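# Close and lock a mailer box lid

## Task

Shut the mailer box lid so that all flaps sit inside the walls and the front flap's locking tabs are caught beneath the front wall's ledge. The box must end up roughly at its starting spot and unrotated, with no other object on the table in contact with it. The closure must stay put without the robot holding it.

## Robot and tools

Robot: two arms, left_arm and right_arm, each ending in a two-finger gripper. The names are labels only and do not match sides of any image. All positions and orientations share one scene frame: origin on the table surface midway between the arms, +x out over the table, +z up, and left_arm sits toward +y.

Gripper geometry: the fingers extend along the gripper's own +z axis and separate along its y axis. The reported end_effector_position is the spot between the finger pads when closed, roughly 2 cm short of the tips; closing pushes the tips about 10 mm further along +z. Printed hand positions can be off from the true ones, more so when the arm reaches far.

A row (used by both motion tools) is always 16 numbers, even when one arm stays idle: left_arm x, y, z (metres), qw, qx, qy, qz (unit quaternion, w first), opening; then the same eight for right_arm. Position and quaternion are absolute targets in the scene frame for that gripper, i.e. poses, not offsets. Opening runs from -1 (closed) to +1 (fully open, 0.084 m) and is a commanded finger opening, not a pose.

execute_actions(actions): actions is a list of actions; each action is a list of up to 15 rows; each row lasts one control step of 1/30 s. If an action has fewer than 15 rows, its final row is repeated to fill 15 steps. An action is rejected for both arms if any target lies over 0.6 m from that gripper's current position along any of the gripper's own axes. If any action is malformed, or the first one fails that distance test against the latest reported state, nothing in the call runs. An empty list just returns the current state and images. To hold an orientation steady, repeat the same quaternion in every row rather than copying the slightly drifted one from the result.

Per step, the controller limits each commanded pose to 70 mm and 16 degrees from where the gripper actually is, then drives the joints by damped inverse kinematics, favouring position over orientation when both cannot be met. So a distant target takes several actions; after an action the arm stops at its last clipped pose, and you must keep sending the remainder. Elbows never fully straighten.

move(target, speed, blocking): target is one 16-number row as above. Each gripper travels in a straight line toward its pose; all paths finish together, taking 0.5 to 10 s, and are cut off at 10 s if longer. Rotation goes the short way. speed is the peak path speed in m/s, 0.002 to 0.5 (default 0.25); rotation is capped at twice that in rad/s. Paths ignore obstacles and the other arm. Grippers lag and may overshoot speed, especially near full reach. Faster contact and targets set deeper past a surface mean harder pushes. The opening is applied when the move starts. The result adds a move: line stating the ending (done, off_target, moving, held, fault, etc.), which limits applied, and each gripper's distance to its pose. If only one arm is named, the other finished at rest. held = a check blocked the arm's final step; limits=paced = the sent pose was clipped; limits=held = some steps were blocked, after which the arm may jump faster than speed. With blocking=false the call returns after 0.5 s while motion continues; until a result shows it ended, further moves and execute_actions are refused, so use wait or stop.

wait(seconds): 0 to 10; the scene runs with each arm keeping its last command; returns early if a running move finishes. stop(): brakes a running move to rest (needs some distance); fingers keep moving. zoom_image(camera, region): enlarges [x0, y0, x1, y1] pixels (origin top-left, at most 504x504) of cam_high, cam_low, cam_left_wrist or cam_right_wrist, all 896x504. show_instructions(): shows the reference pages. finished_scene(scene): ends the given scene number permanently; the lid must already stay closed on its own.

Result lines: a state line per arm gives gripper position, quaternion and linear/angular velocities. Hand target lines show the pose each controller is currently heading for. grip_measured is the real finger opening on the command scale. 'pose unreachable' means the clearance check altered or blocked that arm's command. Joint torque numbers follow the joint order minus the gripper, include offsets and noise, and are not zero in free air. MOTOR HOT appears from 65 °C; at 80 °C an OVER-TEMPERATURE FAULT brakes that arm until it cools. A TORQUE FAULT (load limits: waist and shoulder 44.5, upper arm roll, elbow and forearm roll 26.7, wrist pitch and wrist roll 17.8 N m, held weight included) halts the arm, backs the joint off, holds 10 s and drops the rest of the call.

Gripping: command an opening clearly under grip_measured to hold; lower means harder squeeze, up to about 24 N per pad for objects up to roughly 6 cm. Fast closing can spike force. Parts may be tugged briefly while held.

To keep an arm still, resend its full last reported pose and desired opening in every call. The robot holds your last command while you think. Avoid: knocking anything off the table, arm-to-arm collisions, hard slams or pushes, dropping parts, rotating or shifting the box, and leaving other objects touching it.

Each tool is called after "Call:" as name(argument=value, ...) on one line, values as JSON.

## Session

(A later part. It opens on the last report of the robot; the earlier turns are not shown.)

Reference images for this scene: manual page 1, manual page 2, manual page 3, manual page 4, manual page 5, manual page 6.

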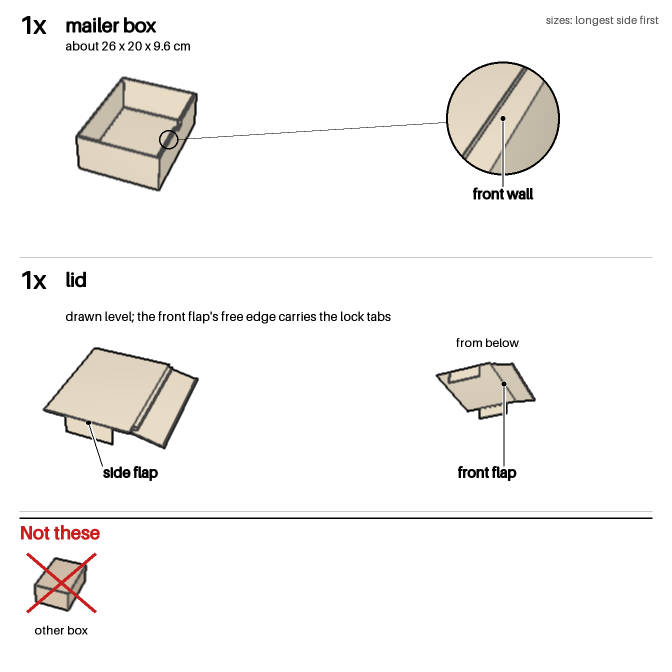

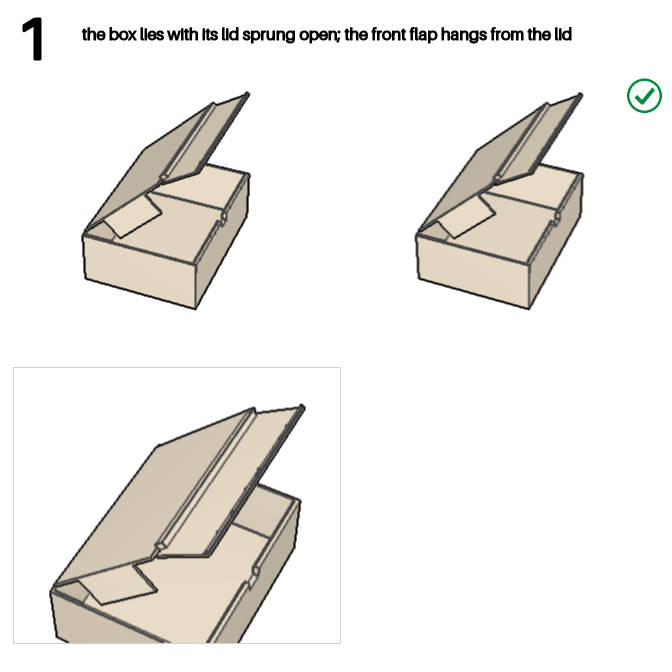

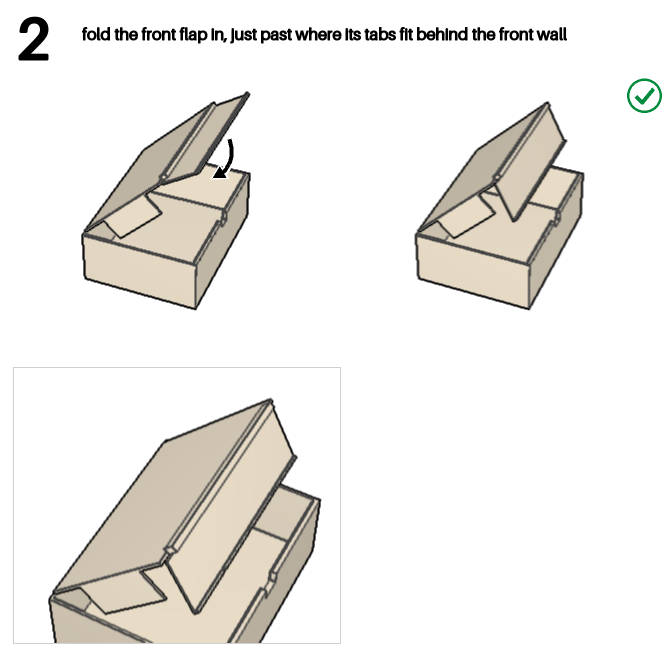

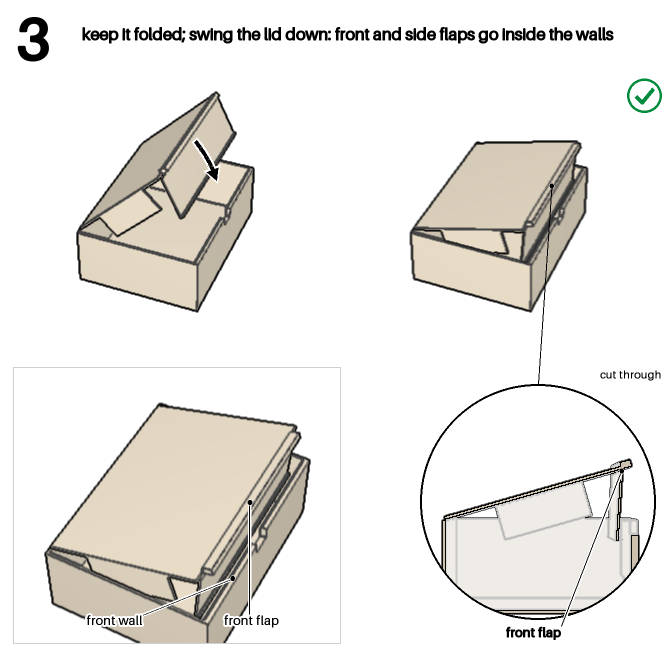

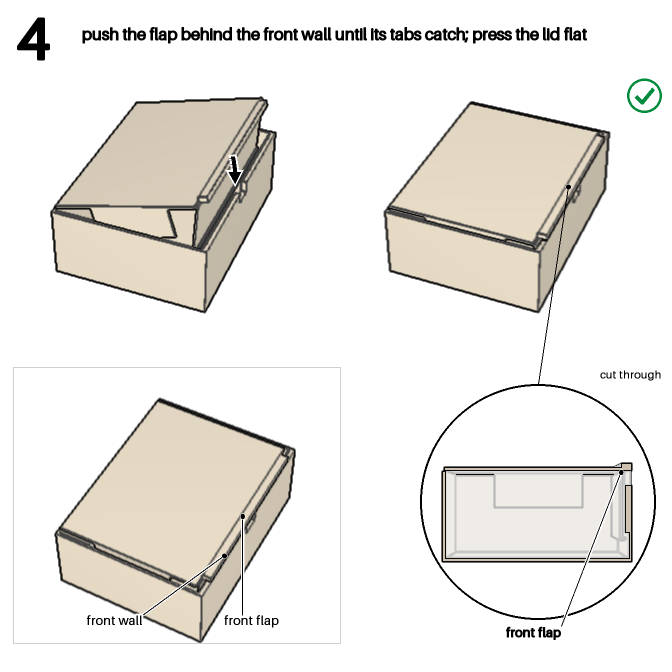

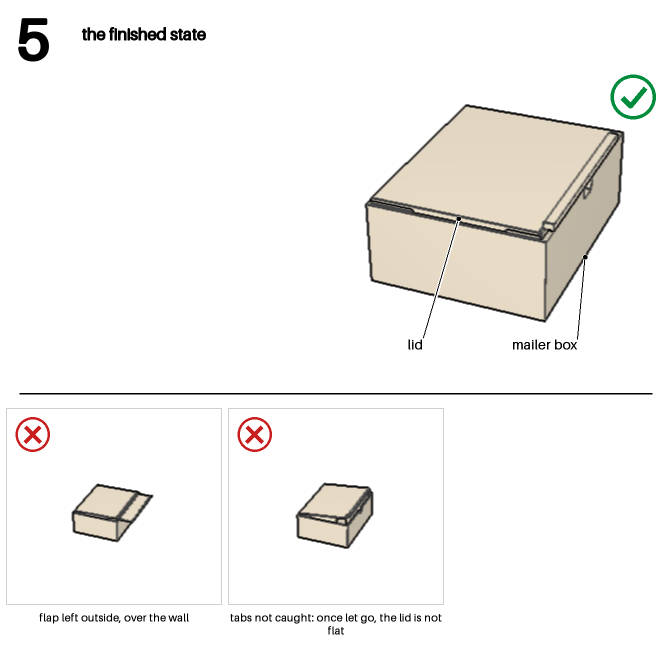

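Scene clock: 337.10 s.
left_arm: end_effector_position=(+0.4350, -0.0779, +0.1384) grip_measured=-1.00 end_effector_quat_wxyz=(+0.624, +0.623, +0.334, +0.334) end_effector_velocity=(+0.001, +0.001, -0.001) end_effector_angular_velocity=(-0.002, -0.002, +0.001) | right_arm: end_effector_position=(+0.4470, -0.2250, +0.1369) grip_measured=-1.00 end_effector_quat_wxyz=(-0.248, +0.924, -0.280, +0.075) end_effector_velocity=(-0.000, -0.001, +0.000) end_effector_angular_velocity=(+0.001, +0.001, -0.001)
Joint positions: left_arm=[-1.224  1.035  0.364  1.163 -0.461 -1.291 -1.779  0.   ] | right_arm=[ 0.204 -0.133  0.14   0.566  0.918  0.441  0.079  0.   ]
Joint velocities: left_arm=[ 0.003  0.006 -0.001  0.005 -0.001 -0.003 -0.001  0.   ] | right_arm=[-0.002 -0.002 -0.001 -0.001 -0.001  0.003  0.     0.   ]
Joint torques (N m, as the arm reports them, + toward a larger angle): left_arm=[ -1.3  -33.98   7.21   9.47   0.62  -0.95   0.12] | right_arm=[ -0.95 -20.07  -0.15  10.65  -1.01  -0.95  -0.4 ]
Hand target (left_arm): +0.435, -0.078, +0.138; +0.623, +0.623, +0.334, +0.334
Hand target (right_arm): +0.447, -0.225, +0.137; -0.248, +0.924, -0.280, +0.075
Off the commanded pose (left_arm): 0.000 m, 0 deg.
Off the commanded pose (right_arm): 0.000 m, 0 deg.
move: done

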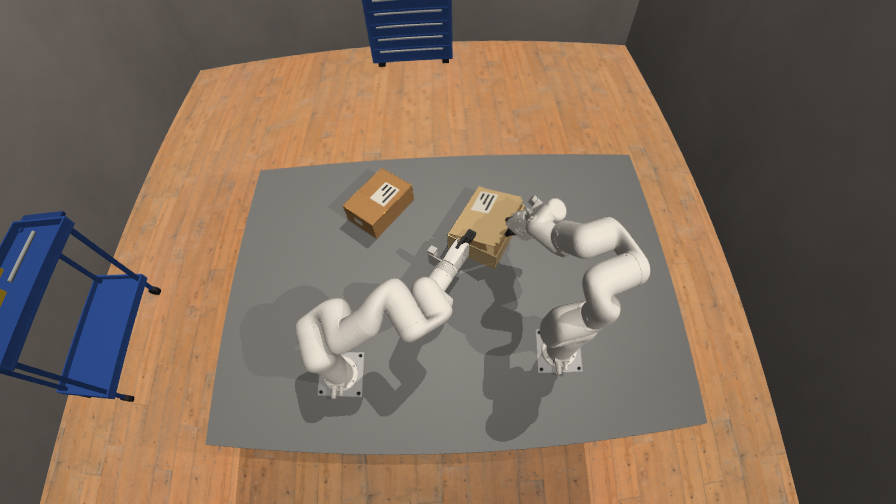

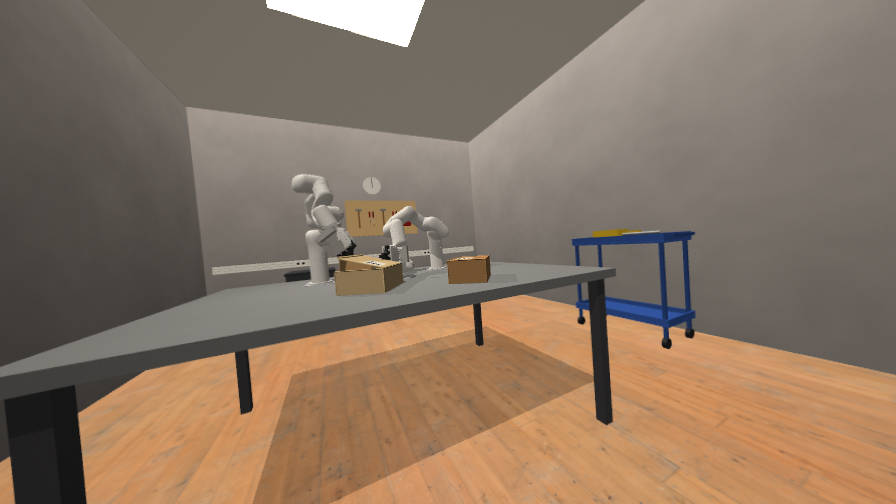

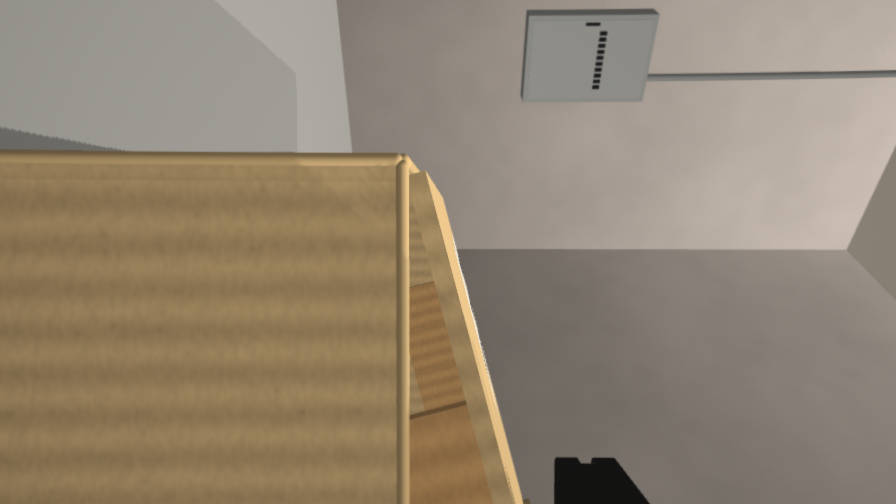

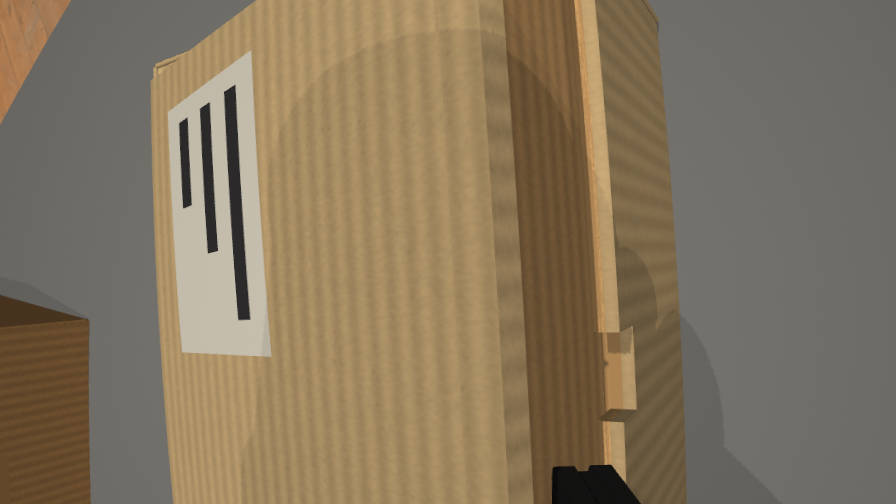

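Call:
move(target=[0.435,-0.078,0.13,0.6235,0.6235,0.3336,0.3336,-1,0.42,-0.266,0.155,-0.248,0.924,-0.28,0.075,-1], speed=0.04)

Call:
move(target=[0.435,-0.078,0.13,0.6235,0.6235,0.3336,0.3336,-1,0.43,-0.25,0.19,-0.248,0.924,-0.28,0.075,-1], speed=0.06)

Call:
move(target=[0.435,-0.078,0.13,0.6235,0.6235,0.3336,0.3336,-1,0.467,-0.195,0.175,-0.248,0.924,-0.28,0.075,-1], speed=0.06)

Call:
move(target=[0.435,-0.078,0.122,0.6235,0.6235,0.3336,0.3336,-1,0.467,-0.195,0.126,-0.248,0.924,-0.28,0.075,-1], speed=0.025)

Call:
zoom_image(camera="cam_low", region=[300,190,460,310])

Scene clock: 356.43 s.
left_arm: end_effector_position=(+0.4350, -0.0780, +0.1300) grip_measured=-1.00 end_effector_quat_wxyz=(+0.623, +0.623, +0.334, +0.334) end_effector_velocity=(-0.000, -0.000, -0.000) end_effector_angular_velocity=(-0.000, +0.000, -0.001) | right_arm: end_effector_position=(+0.4200, -0.2655, +0.1548) grip_measured=-1.00 end_effector_quat_wxyz=(-0.248, +0.924, -0.280, +0.075) end_effector_velocity=(-0.001, -0.000, +0.001) end_effector_angular_velocity=(+0.000, +0.001, +0.003)
Joint positions: left_arm=[-1.221  1.06   0.359  1.179 -0.466 -1.298 -1.784  0.   ] | right_arm=[ 0.142 -0.299  0.08   0.47   0.837  0.551  0.069  0.   ]
Joint velocities: left_arm=[ 0.     0.    -0.     0.001  0.001 -0.    -0.     0.   ] | right_arm=[-0.002 -0.006 -0.001 -0.003 -0.004  0.006  0.001  0.   ]
Joint torques (N m, as the arm reports them, + toward a larger angle): left_arm=[ -0.98 -34.03   7.46   9.55   0.6   -1.11   0.21] | right_arm=[ -1.44 -15.12  -0.2   11.09  -0.76  -0.95  -0.5 ]
Hand target (left_arm): +0.435, -0.078, +0.130; +0.623, +0.623, +0.334, +0.334
Hand target (right_arm): +0.420, -0.266, +0.155; -0.248, +0.924, -0.280, +0.075
Off the commanded pose (left_arm): 0.000 m, 0 deg.
Off the commanded pose (right_arm): 0.001 m, 0 deg.
move: done

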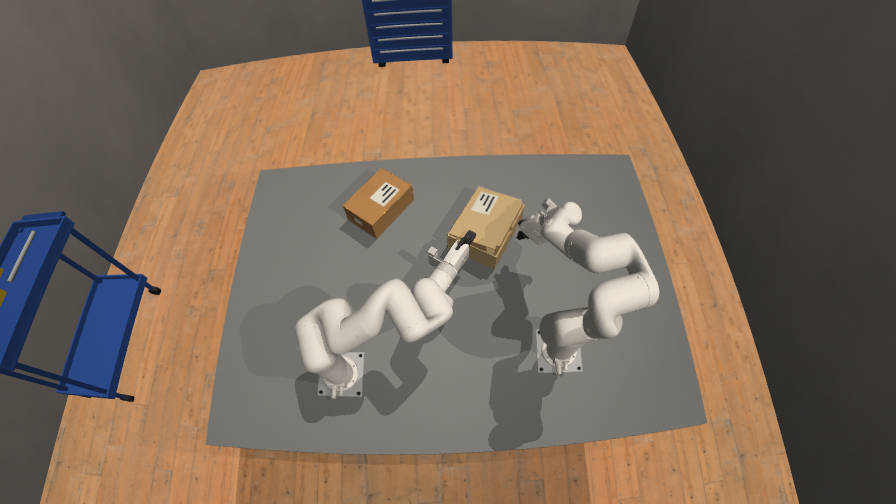

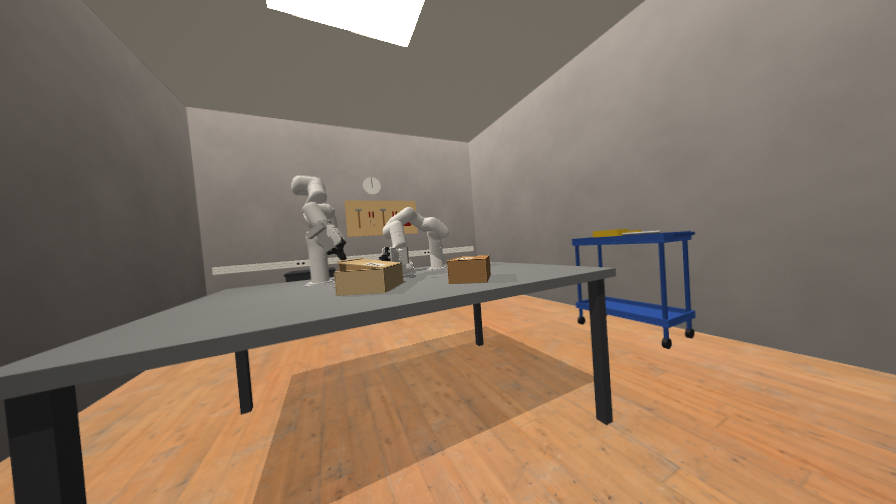

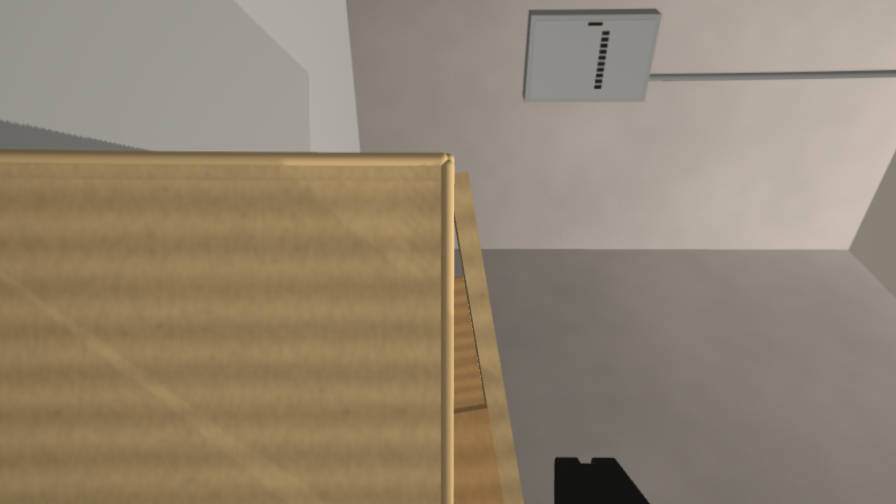

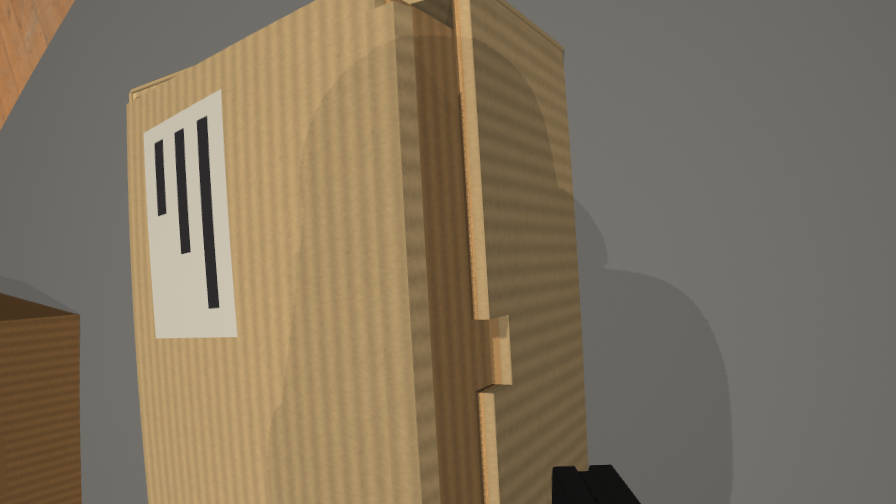

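Scene clock: 357.50 s.
left_arm: end_effector_position=(+0.4350, -0.0780, +0.1300) grip_measured=-1.00 end_effector_quat_wxyz=(+0.623, +0.623, +0.334, +0.334) end_effector_velocity=(+0.000, +0.000, -0.001) end_effector_angular_velocity=(+0.001, +0.001, +0.002) | right_arm: end_effector_position=(+0.4300, -0.2501, +0.1896) grip_measured=-1.00 end_effector_quat_wxyz=(-0.248, +0.924, -0.280, +0.075) end_effector_velocity=(+0.001, +0.001, +0.003) end_effector_angular_velocity=(-0.001, -0.000, -0.000)
Joint positions: left_arm=[-1.221  1.06   0.359  1.179 -0.466 -1.298 -1.784  0.   ] | right_arm=[ 0.123 -0.337  0.116  0.536  0.745  0.624  0.204  0.   ]
Joint velocities: left_arm=[ 0.001  0.    -0.    -0.    -0.001  0.001 -0.     0.   ] | right_arm=[-0.002 -0.001  0.003  0.007 -0.007  0.006  0.01   0.   ]
Joint torques (N m, as the arm reports them, + toward a larger angle): left_arm=[ -0.86 -34.24   7.25   9.53   0.5   -1.05   0.08] | right_arm=[ -1.7  -15.21  -0.69  11.44  -0.58  -1.09  -0.36]
Hand target (left_arm): +0.435, -0.078, +0.130; +0.623, +0.623, +0.334, +0.334
Hand target (right_arm): +0.430, -0.250, +0.190; -0.248, +0.924, -0.280, +0.075
Off the commanded pose (left_arm): 0.000 m, 0 deg.
Off the commanded pose (right_arm): 0.000 m, 0 deg.
move: done

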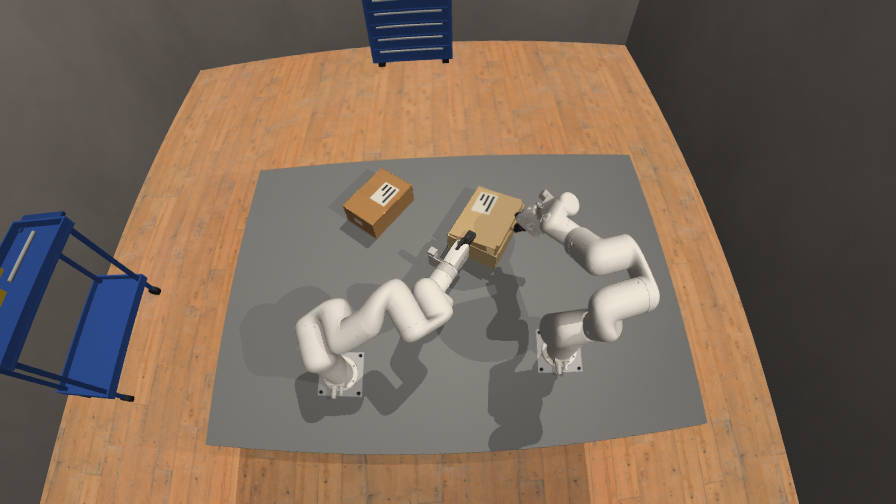

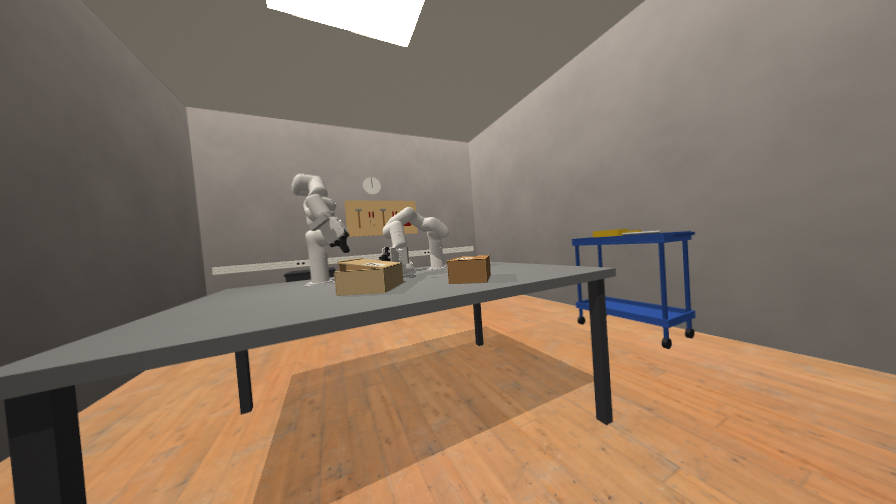

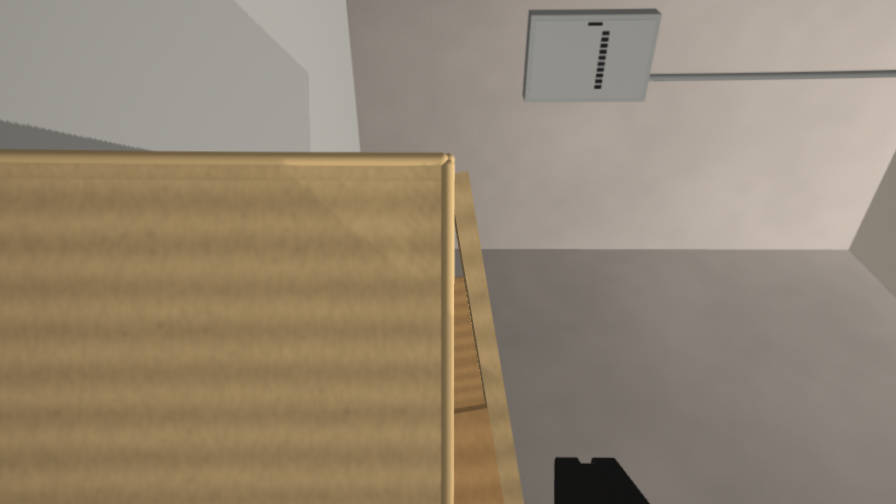

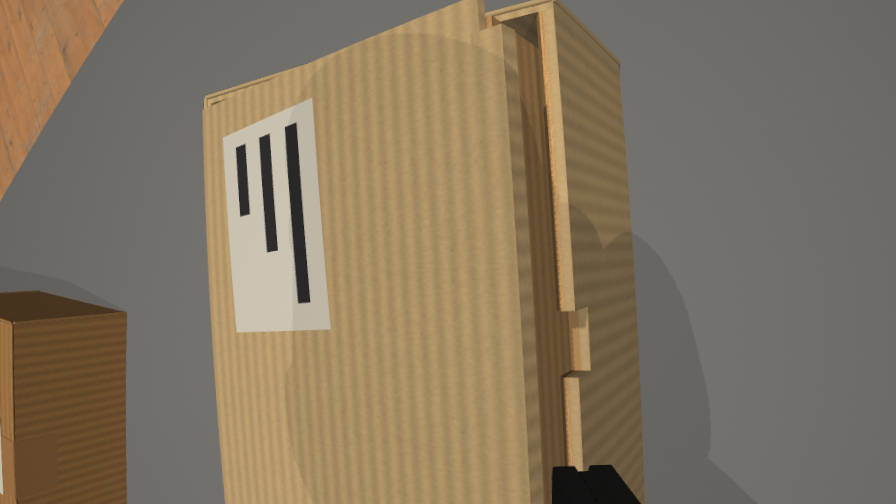

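Scene clock: 359.07 s.
left_arm: end_effector_position=(+0.4350, -0.0780, +0.1300) grip_measured=-1.00 end_effector_quat_wxyz=(+0.623, +0.623, +0.334, +0.334) end_effector_velocity=(-0.001, -0.001, +0.000) end_effector_angular_velocity=(-0.001, +0.000, -0.001) | right_arm: end_effector_position=(+0.4670, -0.1956, +0.1751) grip_measured=-1.00 end_effector_quat_wxyz=(-0.248, +0.924, -0.280, +0.075) end_effector_velocity=(+0.001, +0.002, -0.000) end_effector_angular_velocity=(-0.001, -0.001, +0.001)
Joint positions: left_arm=[-1.221  1.06   0.359  1.179 -0.466 -1.298 -1.784  0.   ] | right_arm=[ 0.18  -0.139  0.2    0.667  0.769  0.499  0.28   0.   ]
Joint velocities: left_arm=[-0.001 -0.001 -0.001  0.     0.     0.     0.     0.   ] | right_arm=[ 0.001  0.006  0.002  0.005 -0.002 -0.003  0.003  0.   ]
Joint torques (N m, as the arm reports them, + toward a larger angle): left_arm=[ -0.97 -34.28   7.25   9.32   0.62  -1.16   0.16] | right_arm=[ -1.13 -20.83  -0.61  11.23  -0.89  -1.12  -0.53]
Hand target (left_arm): +0.435, -0.078, +0.130; +0.623, +0.623, +0.334, +0.334
Hand target (right_arm): +0.467, -0.195, +0.175; -0.248, +0.924, -0.280, +0.075
Off the commanded pose (left_arm): 0.000 m, 0 deg.
Off the commanded pose (right_arm): 0.001 m, 0 deg.
move: done

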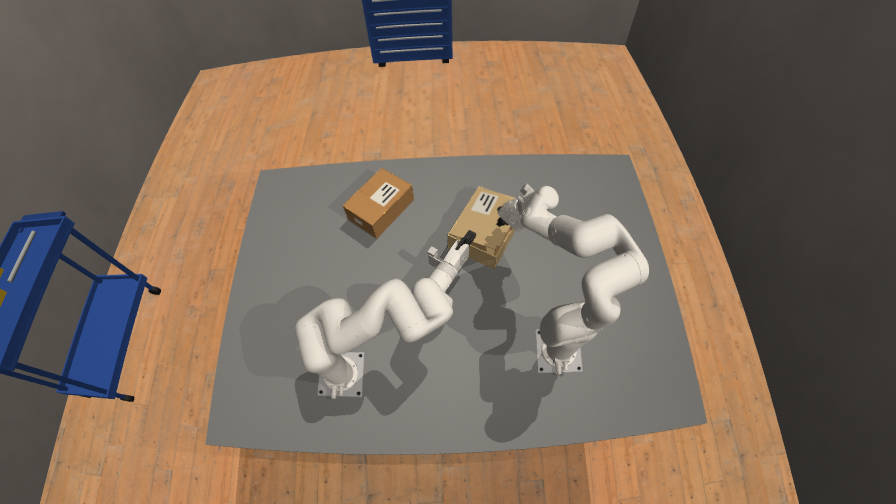

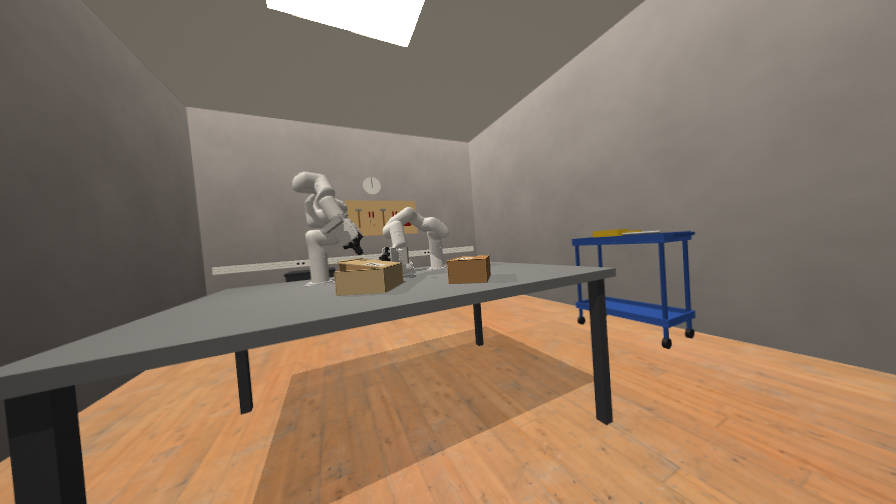

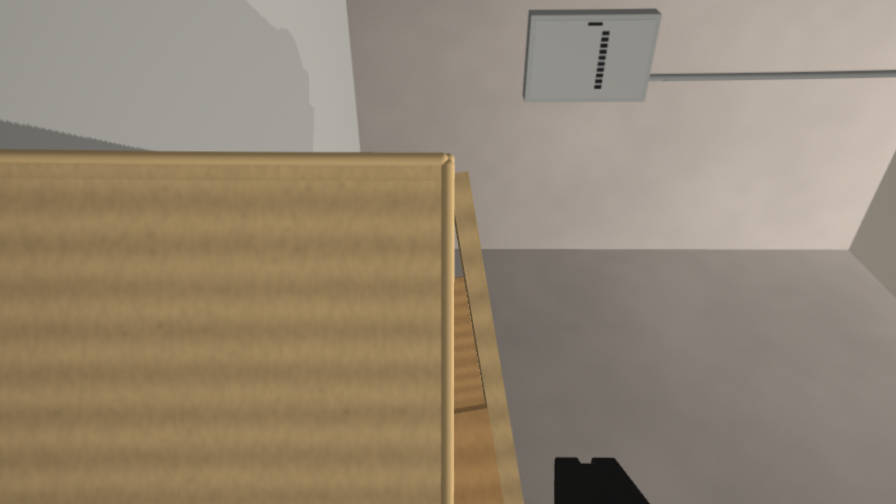

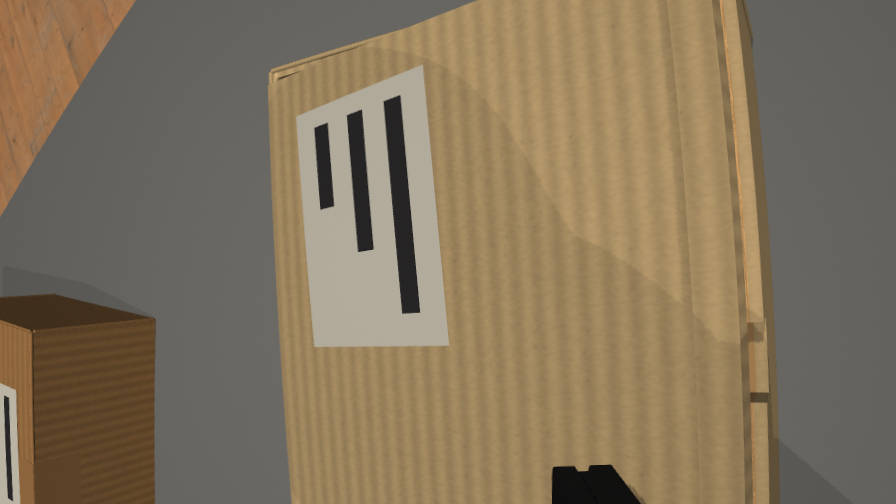

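Scene clock: 361.37 s.
left_arm: end_effector_position=(+0.4353, -0.0785, +0.1245) grip_measured=-1.00 end_effector_quat_wxyz=(+0.625, +0.622, +0.334, +0.334) end_effector_velocity=(-0.000, -0.001, -0.001) end_effector_angular_velocity=(+0.002, +0.001, -0.001) | right_arm: end_effector_position=(+0.4669, -0.1951, +0.1263) grip_measured=-1.00 end_effector_quat_wxyz=(-0.248, +0.924, -0.280, +0.075) end_effector_velocity=(+0.001, +0.001, -0.001) end_effector_angular_velocity=(+0.001, -0.003, +0.001)
Joint positions: left_arm=[-1.218  1.081  0.356  1.195 -0.471 -1.305 -1.787  0.   ] | right_arm=[ 0.21  -0.019  0.206  0.649  0.939  0.378  0.107  0.   ]
Joint velocities: left_arm=[-0.001  0.002 -0.     0.001  0.     0.001  0.     0.   ] | right_arm=[ 0.002  0.005  0.     0.001  0.012 -0.006 -0.013  0.   ]
Joint torques (N m, as the arm reports them, + toward a larger angle): left_arm=[ -0.41 -12.73   4.77   9.21  -0.09  -1.24   0.23] | right_arm=[ -1.42 -23.05  -0.27  10.34  -0.95  -0.8   -0.38]
Hand target (left_arm): +0.435, -0.078, +0.122; +0.623, +0.623, +0.334, +0.334
Hand target (right_arm): +0.467, -0.195, +0.126; -0.248, +0.924, -0.280, +0.075
Off the commanded pose (left_arm): 0.003 m, 0 deg.
Off the commanded pose (right_arm): 0.000 m, 0 deg.
move: done

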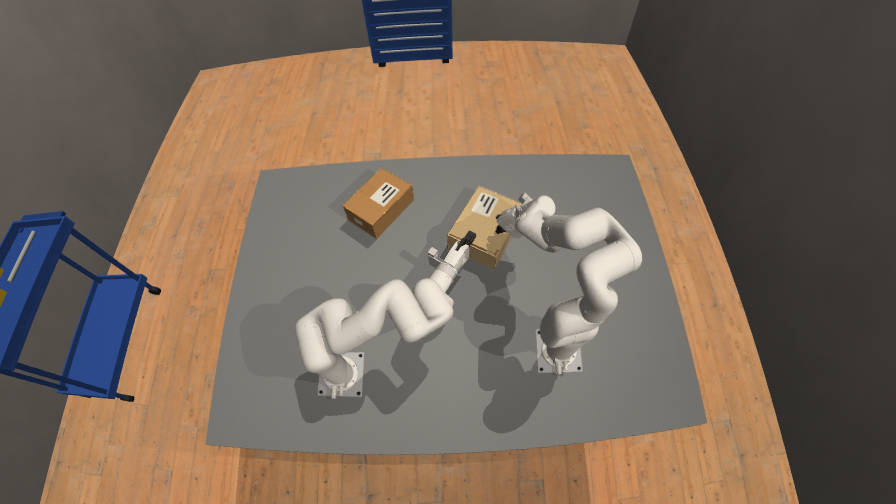

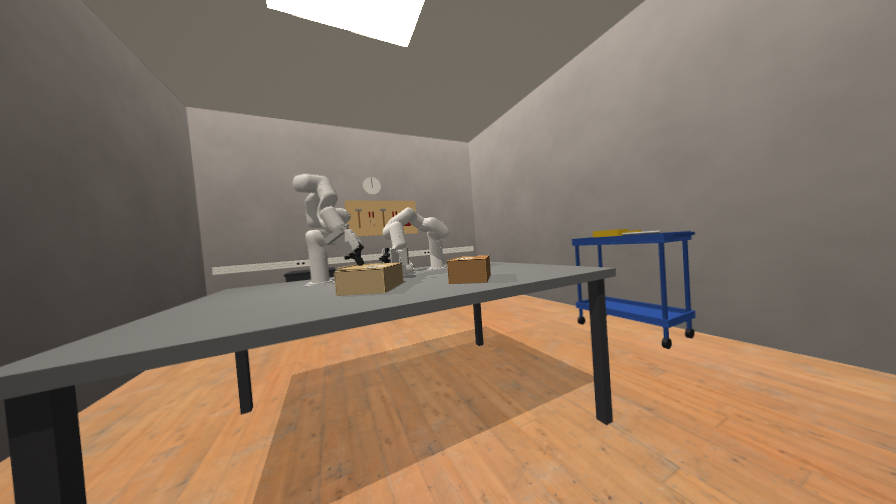

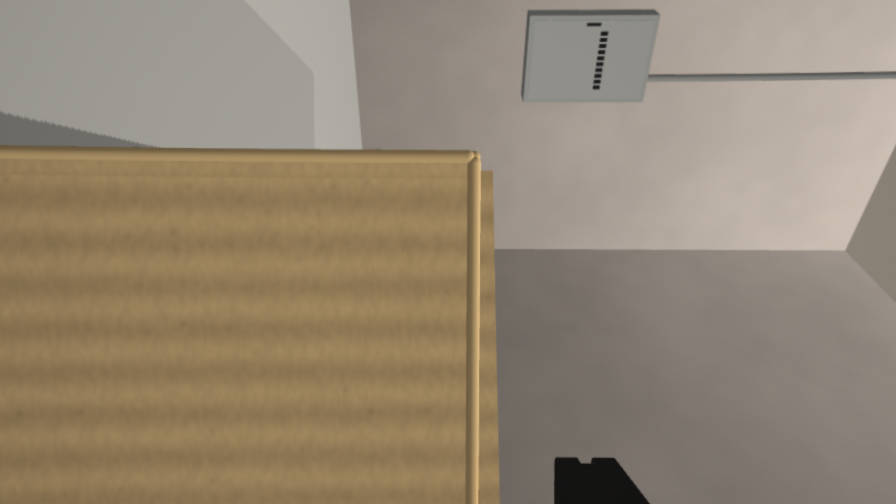

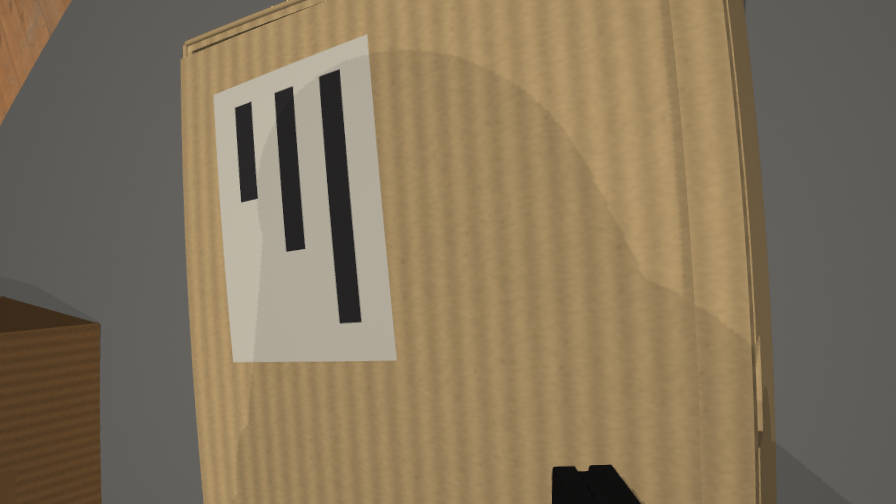

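Region (300, 190, 460, 310) of cam_low's 896x504 image, scaled by 3.150, with more detail than that image has; it fills the top 378 rows of this view, and the rest is white.

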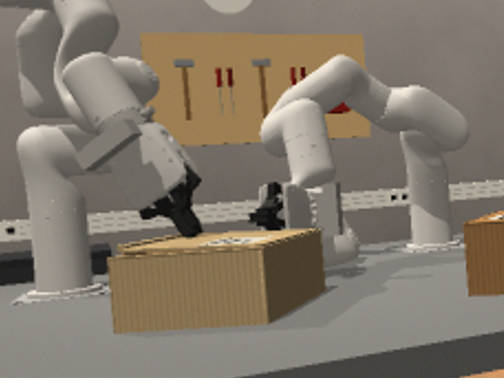

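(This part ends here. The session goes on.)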